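# Push protruding drive blanks fully into the rack

## Task

Every drive blank that sticks out from the front face of the rack must be pushed in until it bottoms out and latches. The rack is loose on the table, so it may only tilt a tiny amount (a larger tilt fails) and must finish in its original spot. A blank only counts as seated if it stays in without the robot holding it at the end. Nothing may be pushed or knocked off the table.

## Robot and tools

ROBOT. A single six-joint arm with a two-finger gripper. Joint order, used in every command row and every per-joint list in results: waist, shoulder, elbow, forearm roll, wrist pitch, wrist roll. Stated ranges in radians: waist -2.618 to 2.618, shoulder 0.000 to 3.140, elbow -2.967 to 0.000, forearm roll -1.745 to 1.745, wrist pitch -1.220 to 1.220, wrist roll -2.094 to 2.094. True ends may differ from these by up to 0.013 rad. The fingers point along the gripper's +z axis and separate along its y axis. The reported hand point sits between the finger pads, roughly 5 mm short of the tips.

FRAME. Positions are in the scene frame, in metres: origin on the tabletop directly beneath the arm base, +z up, and +y to the left for someone facing along +x. The base itself may sit slightly tilted. The printed hand position can be inaccurate, especially when the arm is stretched out.

execute_actions. Argument actions: a list of actions. Each action is a list of 0 to 15 rows; each row is 7 numbers, each in [-1, 1]. The first six are joint displacements in the joint order above, scaled so 1.0 equals 2.217 rad, and measured from the joint angles at the start of that action (not from the previous row). For the first action of a call, the base is the last angles reported in this scene. The seventh number is the gripper opening, absolute: +1 fully open (0.070 m gap), -1 closed; a full close takes about 1 s. Each row runs one control step of 1/30 s; an action always lasts 15 steps (0.5 s), with a short table repeating its final row. An empty list just returns the current state and images. An action is rejected if it would drive a joint more than 0.013 rad beyond its range end, judged from that action's starting angles; if the first action fails this or any action is malformed, the whole call does nothing. A request past a joint's actual end is clipped there, and the result may report "joint sent to its limit" (its absence does not prove there is room).

move. Argument target: one row of 7 numbers like above; the six displacements are counted from the Joint positions in the latest result of this scene that shows them, not from the arm's position when the move begins. Opening is absolute and is sent at the start. Argument speed: rad/s for the joint with the longest path, 0.01 to 2, default 0.5. All joints finish their paths together, so the hand traces a curve; paths last between 0.5 and 10 s, being stretched if shorter and cut off at 10 s if longer. Paths ignore obstacles and joints lag them. Faster moves and targets set deeper beyond a contact both push harder. Argument blocking: if false, the result comes back after 0.5 s while motion continues; use wait(0) to check, and call wait or stop before sending new rows or moves. The result adds a "move:" line: outcome (done, off_target, moving, held, fault...), limits=held or limits=none (whether a safety check blocked steps; after being held the arm can suddenly speed up), and the joint farthest from its target.

wait. Argument seconds, 0 to 10: lets time pass holding the last command; returns early if a running move finishes.

stop. No arguments: brakes a running move; braking needs space, more when fast. Fingers keep moving.

zoom_image. Arguments camera (cam_head_left, cam_head_right or cam_wrist, each 504x504) and region [x0, y0, x1, y1] in pixels from the top-left corner, at most 504 by 504. Gives a closer look at that camera's latest image.

finished_scene. Argument scene: the number of the current scene. Ends it for good after the last command is held; the result tells whether the task succeeded and gives the next task.

RESULTS. end_effector_position (m) and end_effector_quat_wxyz give the hand pose. Joint positions: six angles in rad plus finger gap in m. Joint targets: the angles currently being driven toward; these can shift with no new command. grip_measured: finger opening on the command scale; readings may be off by about 1 mm throughout. Joint torques: total drive output per joint, noisy, offset and drifting, nonzero in free air. "joint command not followed" means a clearance check (mounting block or post counts as part of the arm) altered targets. MOTOR HOT warns from 65 °C; at 80 °C an OVER-TEMPERATURE FAULT drops the arm until it cools. A TORQUE FAULT (contact torque hitting a load limit) halts the arm for 10 s and discards the rest of the call.

MOTION LIMITS. Joint targets move at most 3 rad/s, needing 0.6 s to reach that speed. Each step, a target stays within 0.867 rad of the measured angle, and targets that would put the hand over 70 mm from its measured spot are scaled back. Big displacements may therefore need several actions, and an unfinished motion should be re-commanded. Load limits: 21.6 N m for waist, shoulder and elbow; 7.52 N m for the three wrist joints, whose motors deliver only about 4 N m and yield beyond that. Sending the displacement from Joint positions to Joint targets keeps a press at about its present force.

AVOID. Tipping or shifting the unanchored rack: push each blank straight along its slot at low speed, with targets only slightly past contact, and watch the rack in the head cameras. No slams, hard hits, or heavy shoves; no drops; do not knock anything off the table. Back the gripper away after each blank latches so none is held in only by the robot.

Each tool is called after ">>>" in YAML: its name, and indented under it one key for each argument.

## Session

>>> execute_actions:
  actions: []

Scene clock: 0.00 s.
end_effector_position=(+0.3746, -0.0933, +0.2996) grip_measured=+0.98 end_effector_quat_wxyz=(+0.143, -0.302, +0.928, -0.166)
Joint names: [waist, shoulder, elbow, forearm roll, wrist pitch, wrist roll]
Joint positions: [-0.141  1.584 -1.496 -0.204  1.16  -0.717  0.069]
Joint torques (N m, as the arm reports them, + toward a larger angle): no reading
Joint targets: [-0.141 1.584 -1.496 -0.204 1.160 -0.717]

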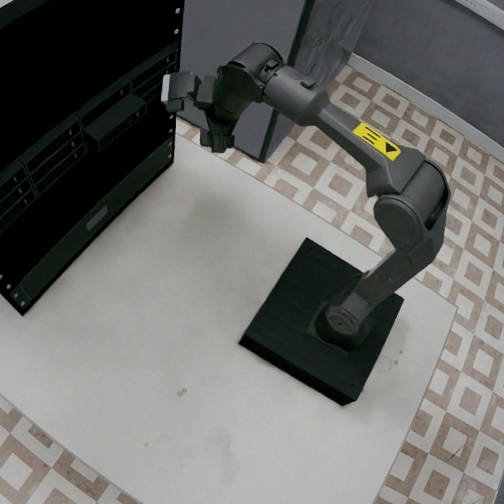

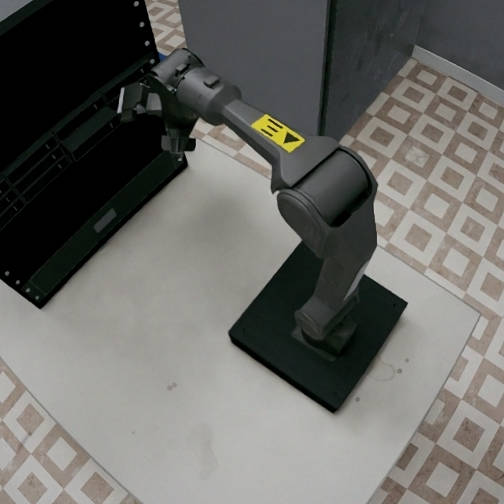

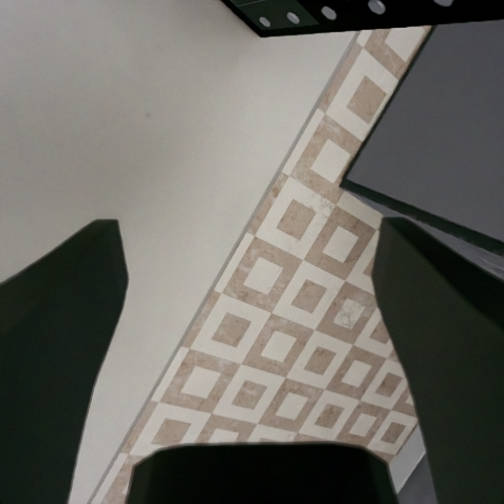

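>>> zoom_image:
  camera: "cam_head_left"
  region: [0, 30, 200, 230]

>>> zoom_image:
  camera: "cam_head_right"
  region: [0, 30, 200, 230]

>>> zoom_image:
  camera: "cam_head_left"
  region: [0, 0, 330, 330]

Region (0, 30, 200, 230) of cam_head_left's 504x504 image, scaled by 2.520, with more detail than that image has.

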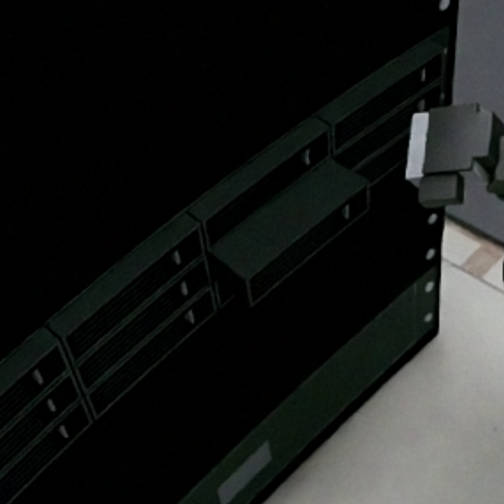

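Region (0, 30, 200, 230) of cam_head_right's 504x504 image, scaled by 2.520, with more detail than that image has.

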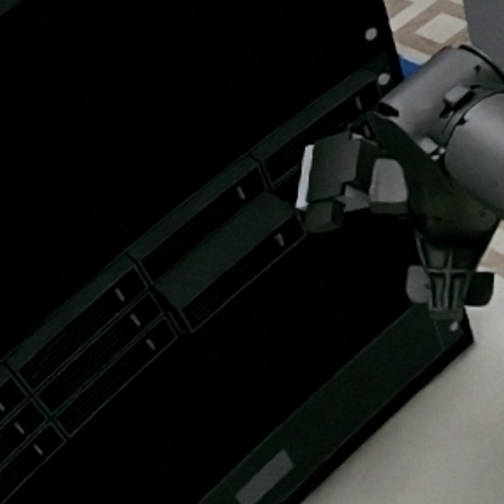

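Region (0, 0, 330, 330) of cam_head_left's 504x504 image, scaled by 1.527, with more detail than that image has.

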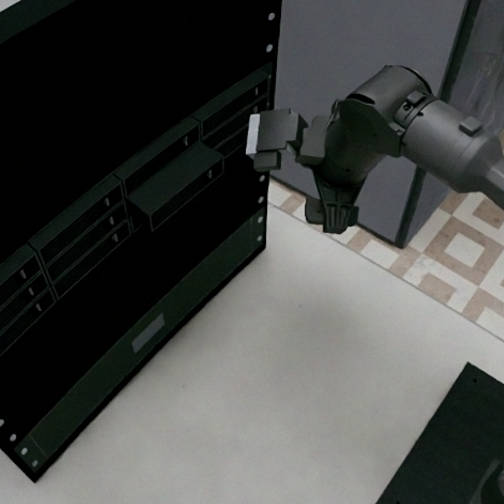

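>>> zoom_image:
  camera: "cam_wrist"
  region: [210, 0, 470, 60]

>>> zoom_image:
  camera: "cam_head_left"
  region: [0, 210, 120, 330]

>>> zoom_image:
  camera: "cam_head_left"
  region: [70, 40, 190, 160]

Region (210, 0, 470, 60) of cam_wrist's 504x504 image, scaled by 1.938, with more detail than that image has; it fills the top 116 rows of this view, and the rest is white.

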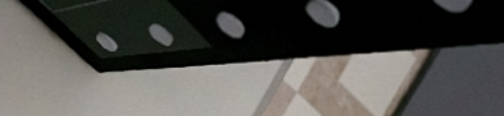

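Region (0, 210, 120, 330) of cam_head_left's 504x504 image, scaled by 4.200, with more detail than that image has.

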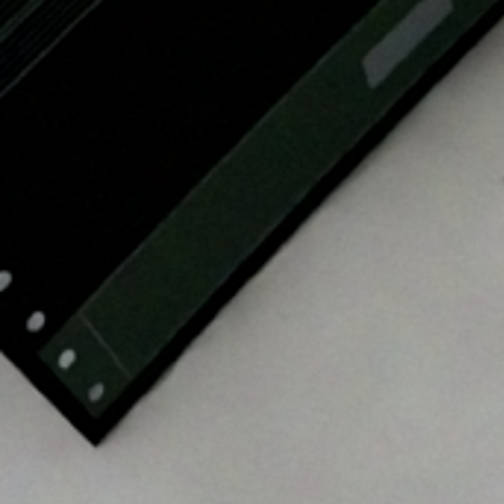

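Region (70, 40, 190, 160) of cam_head_left's 504x504 image, scaled by 4.200, with more detail than that image has.

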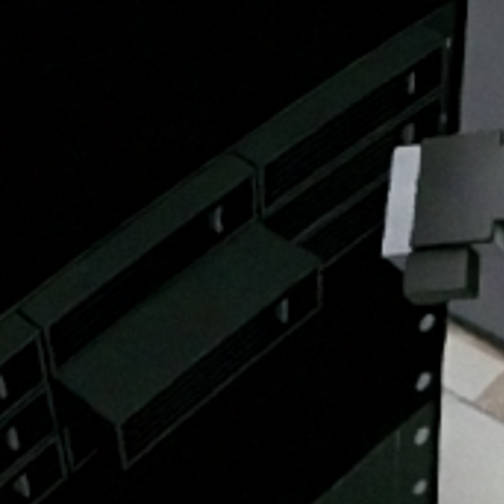

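>>> zoom_image:
  camera: "cam_head_left"
  region: [120, 40, 190, 110]

>>> zoom_image:
  camera: "cam_head_left"
  region: [0, 110, 120, 230]

>>> zoom_image:
  camera: "cam_head_right"
  region: [40, 60, 150, 170]

Region (120, 40, 190, 110) of cam_head_left's 504x504 image, scaled by 7.200, with more detail than that image has.

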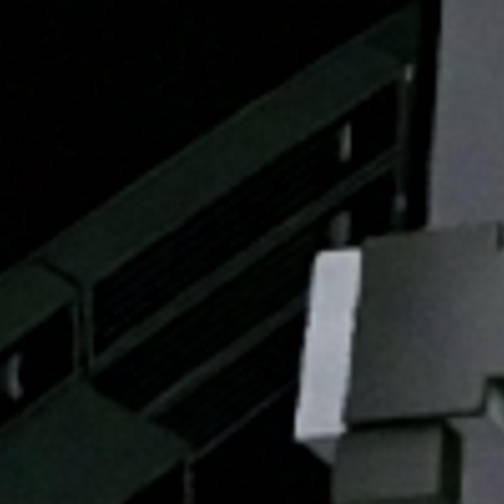

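Region (0, 110, 120, 230) of cam_head_left's 504x504 image, scaled by 4.200, with more detail than that image has.

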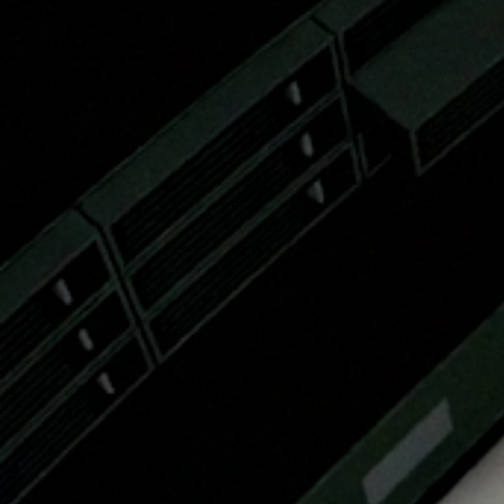

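Region (40, 60, 150, 170) of cam_head_right's 504x504 image, scaled by 4.582, with more detail than that image has.

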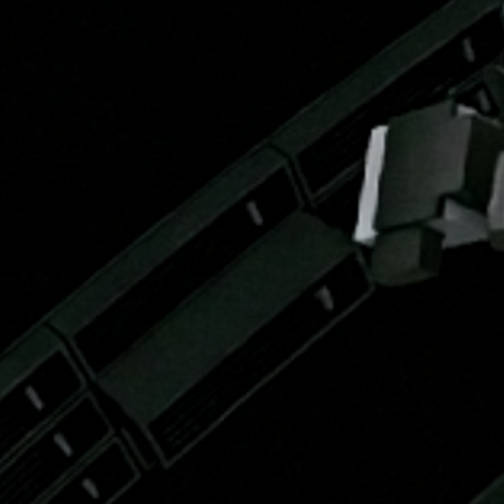

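>>> move:
  target: [0.0957, -0.0778, 0.382, 0.092, -0.8304, 1.0, -1]
  speed: 1.3

Scene clock: 122.30 s.
end_effector_position=(+0.4249, +0.0314, +0.3433) grip_measured=-1.00 end_effector_quat_wxyz=(+0.493, +0.464, +0.533, +0.507)
Joint names: [waist, shoulder, elbow, forearm roll, wrist pitch, wrist roll]
Joint positions: [ 0.071  1.411 -0.649 -0.    -0.681  1.5    0.   ]
Joint torques (N m, as the arm reports them, + toward a larger angle): [ 0.75 -3.13 -2.86  0.03 -0.86 -0.26]
Joint targets: [0.071 1.411 -0.650 -0.000 -0.681 1.500]
move: done; limits=none; farthest joint: the waist, 0.000 radians from its target (0.213 radians at the start)

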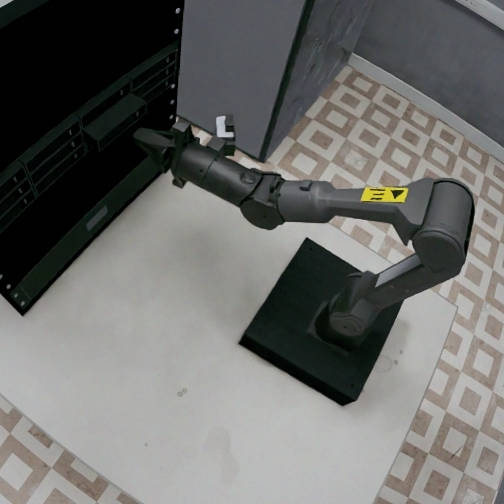

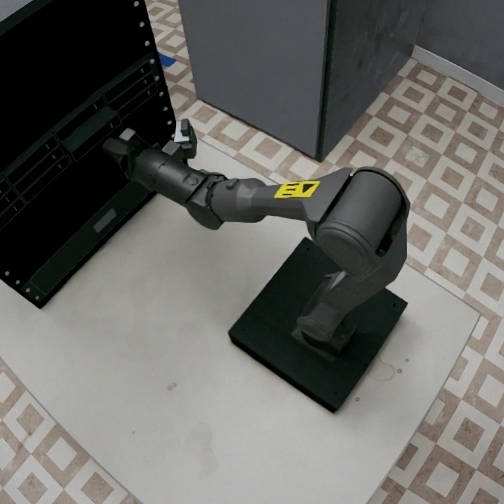

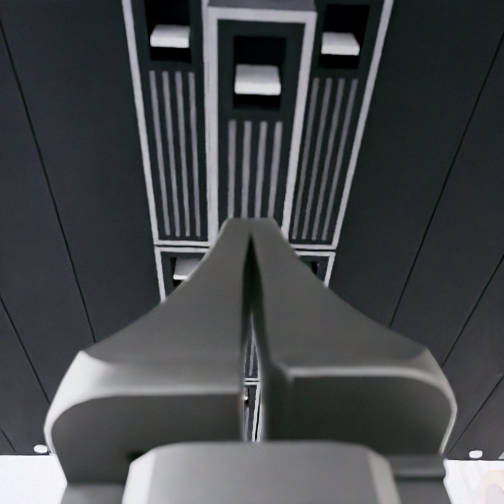

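>>> zoom_image:
  camera: "cam_wrist"
  region: [110, 0, 410, 300]

>>> zoom_image:
  camera: "cam_head_left"
  region: [70, 40, 190, 160]

Region (110, 0, 410, 300) of cam_wrist's 504x504 image, scaled by 1.680, with more detail than that image has.

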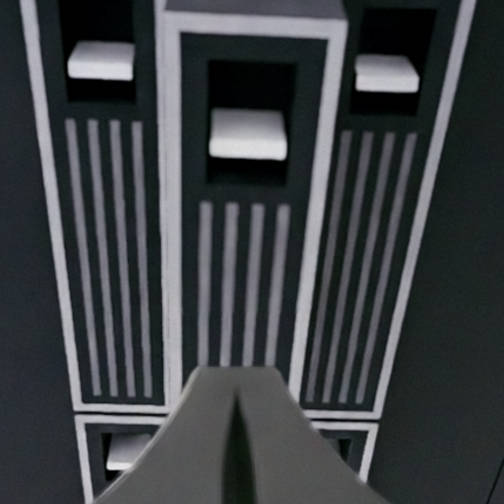

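Region (70, 40, 190, 160) of cam_head_left's 504x504 image, scaled by 4.200, with more detail than that image has.

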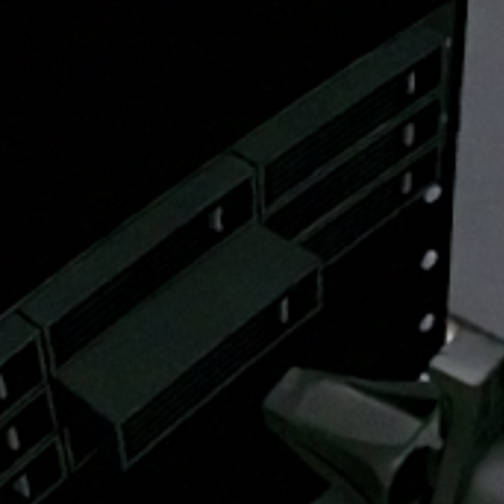

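>>> move:
  target: [-0.0053, 0.0849, -0.0924, 0, 0.0076, 0, -1]
  speed: 0.12

Scene clock: 242.20 s.
end_effector_position=(+0.4811, +0.0304, +0.3432) grip_measured=-1.00 end_effector_quat_wxyz=(+0.496, +0.467, +0.530, +0.504)
Joint names: [waist, shoulder, elbow, forearm roll, wrist pitch, wrist roll]
Joint positions: [ 0.059  1.599 -0.855  0.    -0.665  1.5    0.   ]
Joint torques (N m, as the arm reports them, + toward a larger angle): [-0.61 -1.93 -3.09 -0.32 -0.38 -0.07]
Joint targets: [0.059 1.599 -0.854 -0.000 -0.664 1.500]
move: done; limits=none; farthest joint: the elbow, 0.001 radians from its target (0.204 radians at the start)

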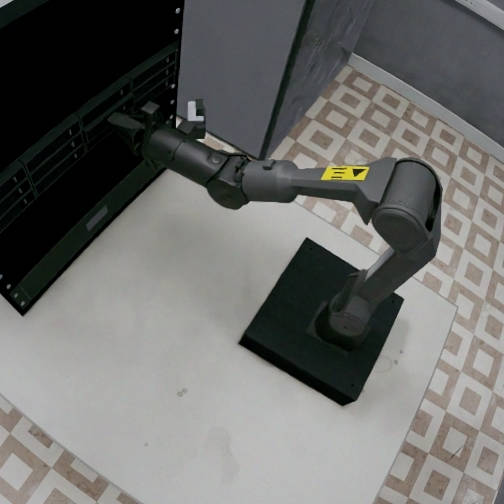

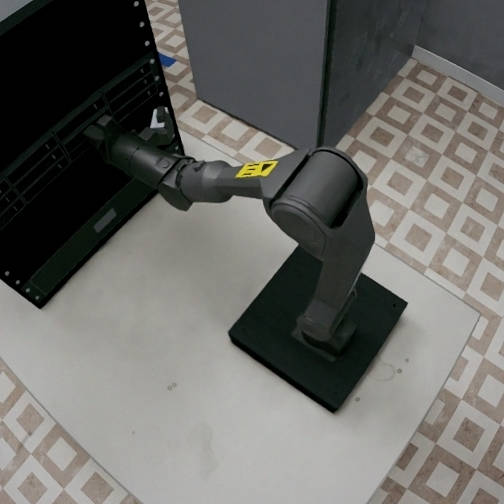

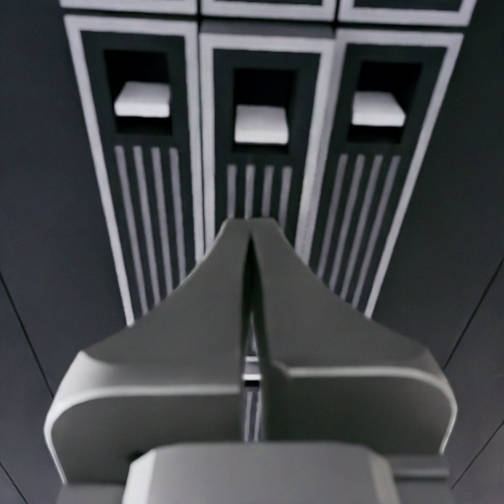

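>>> zoom_image:
  camera: "cam_wrist"
  region: [50, 0, 490, 240]

>>> zoom_image:
  camera: "cam_head_left"
  region: [70, 40, 190, 160]

>>> zoom_image:
  camera: "cam_wrist"
  region: [160, 0, 380, 220]

Region (50, 0, 490, 240) of cam_wrist's 504x504 image, scaled by 1.145, with more detail than that image has; it fills the top 275 rows of this view, and the rest is white.

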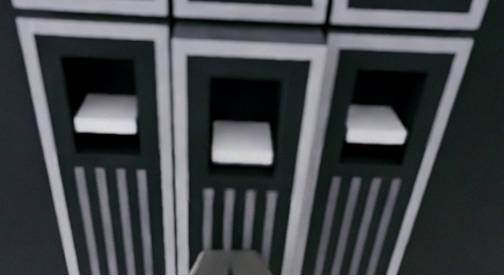

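Region (70, 40, 190, 160) of cam_head_left's 504x504 image, scaled by 4.200, with more detail than that image has.

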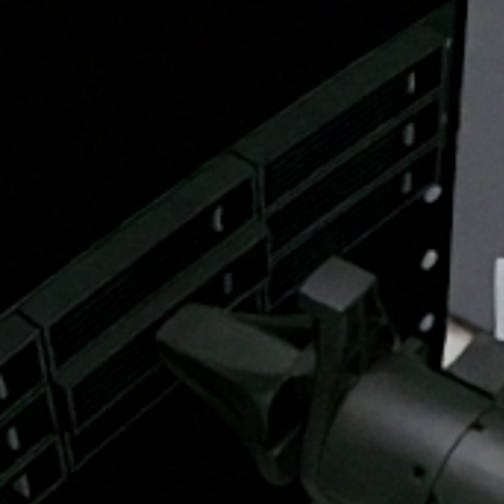

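Region (160, 0, 380, 220) of cam_wrist's 504x504 image, scaled by 2.291, with more detail than that image has.

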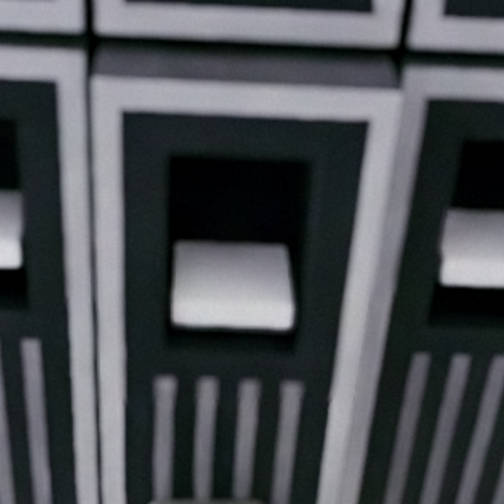

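>>> move:
  target: [-0.0008, 0.0093, -0.0114, 0, 0.0022, 0, -1]
  speed: 0.035

Scene clock: 278.20 s.
end_effector_position=(+0.4876, +0.0301, +0.3426) grip_measured=-1.00 end_effector_quat_wxyz=(+0.497, +0.468, +0.530, +0.504)
Joint names: [waist, shoulder, elbow, forearm roll, wrist pitch, wrist roll]
Joint positions: [ 0.057  1.621 -0.88  -0.    -0.659  1.5    0.   ]
Joint torques (N m, as the arm reports them, + toward a larger angle): [-1.19 -3.4  -5.12 -0.28 -1.27 -0.07]
Joint targets: [0.057 1.620 -0.880 0.000 -0.660 1.500]
move: done; limits=none; farthest joint: the shoulder, 0.001 radians from its target (0.020 radians at the start)

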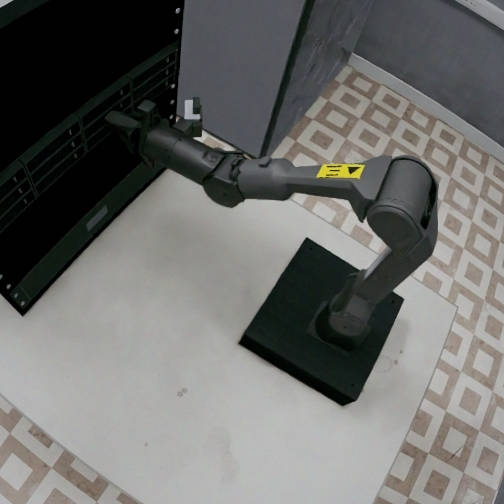

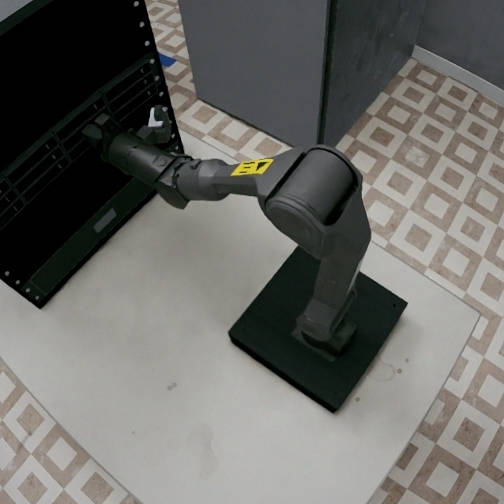

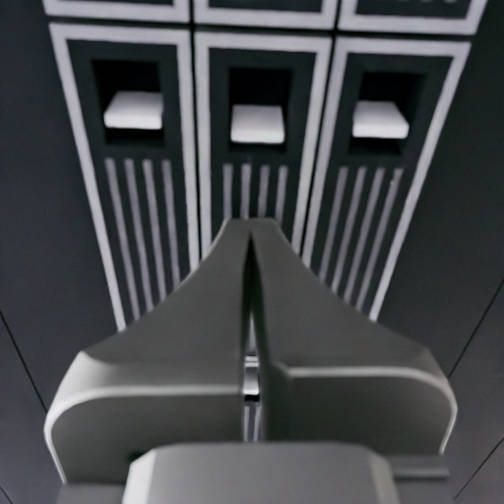

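>>> zoom_image:
  camera: "cam_wrist"
  region: [160, 0, 380, 220]

Region (160, 0, 380, 220) of cam_wrist's 504x504 image, scaled by 2.291, with more detail than that image has.

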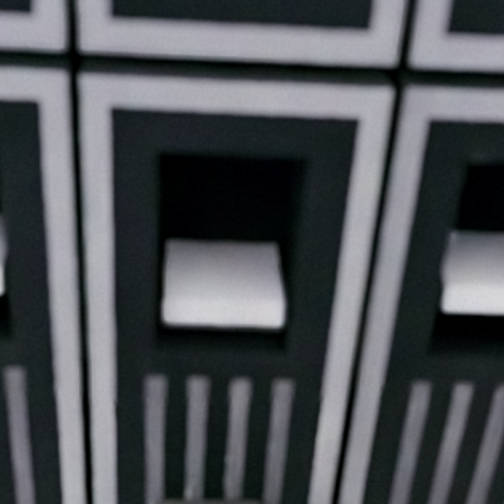

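>>> move:
  target: [-0.0001, 0.0015, -0.0019, 0, 0.0002, 0, -1]
  speed: 0.015

Scene clock: 291.43 s.
end_effector_position=(+0.4884, +0.0300, +0.3432) grip_measured=-1.00 end_effector_quat_wxyz=(+0.497, +0.467, +0.530, +0.504)
Joint names: [waist, shoulder, elbow, forearm roll, wrist pitch, wrist roll]
Joint positions: [ 0.057  1.622 -0.884 -0.    -0.658  1.5    0.   ]
Joint torques (N m, as the arm reports them, + toward a larger angle): [-1.66 -2.33 -5.58  0.08 -1.27 -0.07]
Joint targets: [0.057 1.624 -0.885 -0.000 -0.659 1.500]
move: done; limits=none; farthest joint: the shoulder, 0.002 radians from its target (0.005 radians at the start)

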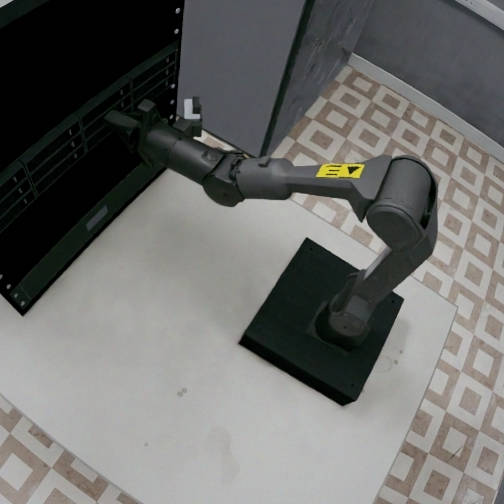

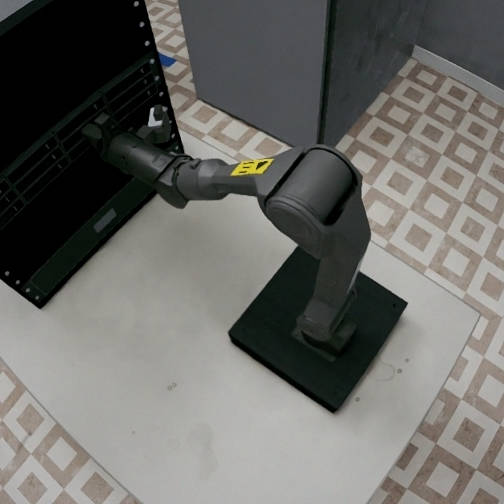

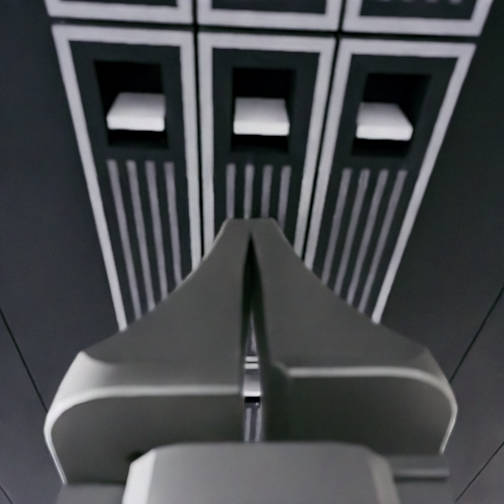

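Latched. Backing off.

>>> move:
  target: [0.002, -0.029, 0.035, 0, -0.006, 0, -1]
  speed: 0.2

Scene clock: 295.53 s.
end_effector_position=(+0.4684, +0.0305, +0.3427) grip_measured=-1.00 end_effector_quat_wxyz=(+0.495, +0.467, +0.531, +0.505)
Joint names: [waist, shoulder, elbow, forearm roll, wrist pitch, wrist roll]
Joint positions: [ 0.061  1.559 -0.806 -0.    -0.672  1.5    0.   ]
Joint torques (N m, as the arm reports them, + toward a larger angle): [ 1.26 -4.59 -3.21 -0.34 -1.04 -0.07]
Joint targets: [0.062 1.558 -0.807 -0.000 -0.672 1.500]
move: done; limits=none; farthest joint: the shoulder, 0.001 radians from its target (0.066 radians at the start)

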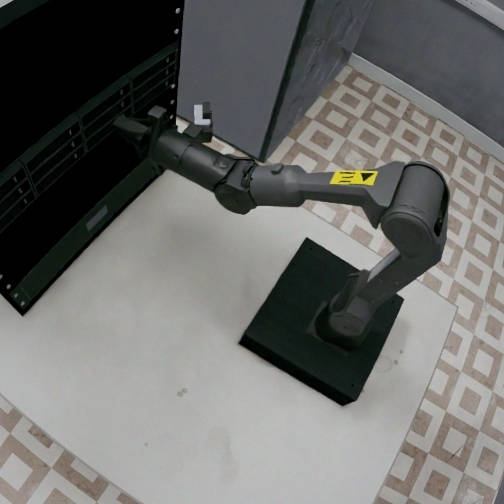

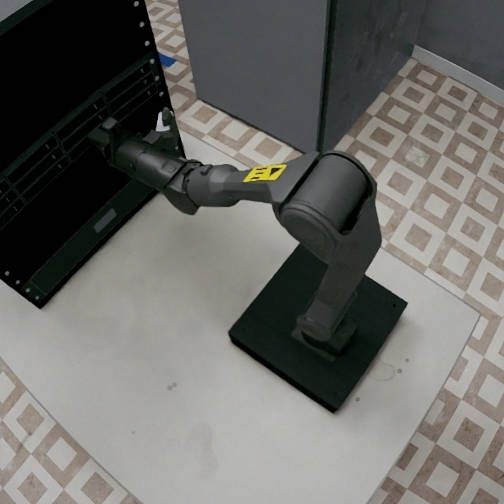

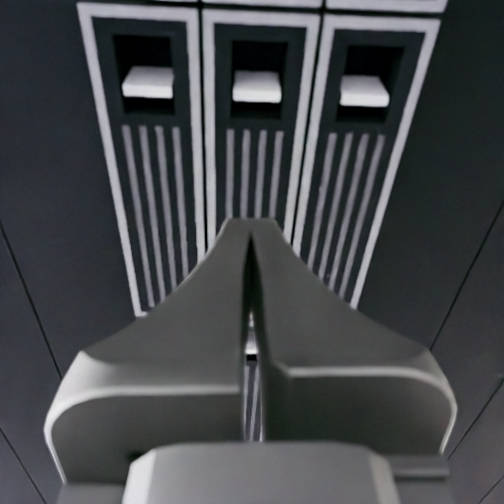

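>>> zoom_image:
  camera: "cam_head_left"
  region: [0, 30, 200, 230]

>>> zoom_image:
  camera: "cam_head_left"
  region: [0, 210, 120, 330]

>>> zoom_image:
  camera: "cam_head_left"
  region: [0, 110, 120, 230]

Region (0, 30, 200, 230) of cam_head_left's 504x504 image, scaled by 2.520, with more detail than that image has.

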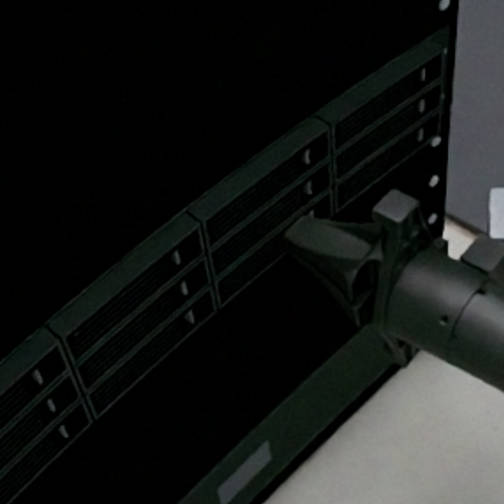

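Region (0, 210, 120, 330) of cam_head_left's 504x504 image, scaled by 4.200, with more detail than that image has.

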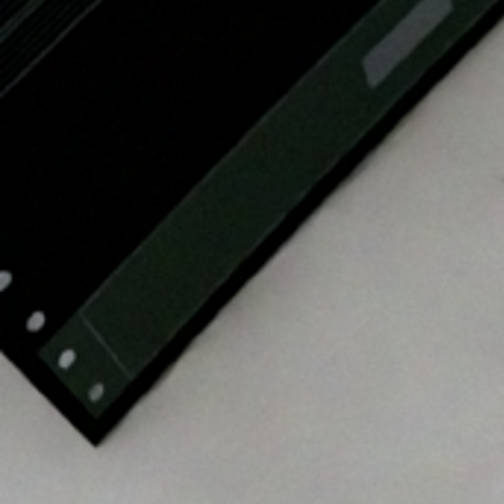

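Region (0, 110, 120, 230) of cam_head_left's 504x504 image, scaled by 4.200, with more detail than that image has.

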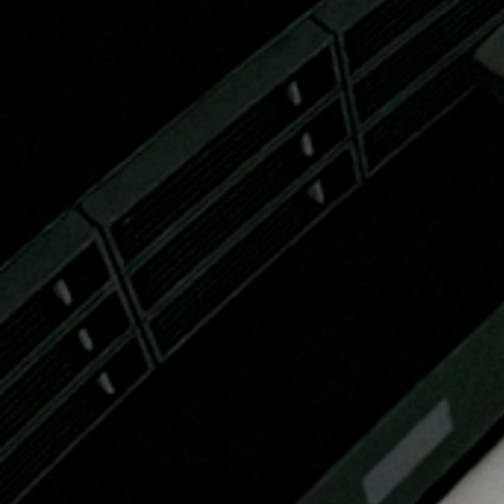

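All twelve blanks are flush with their latch tabs in line, the rack is where it started, and the gripper is clear.

>>> finished_scene:
  scene: 2

The scene is finished: the task was done.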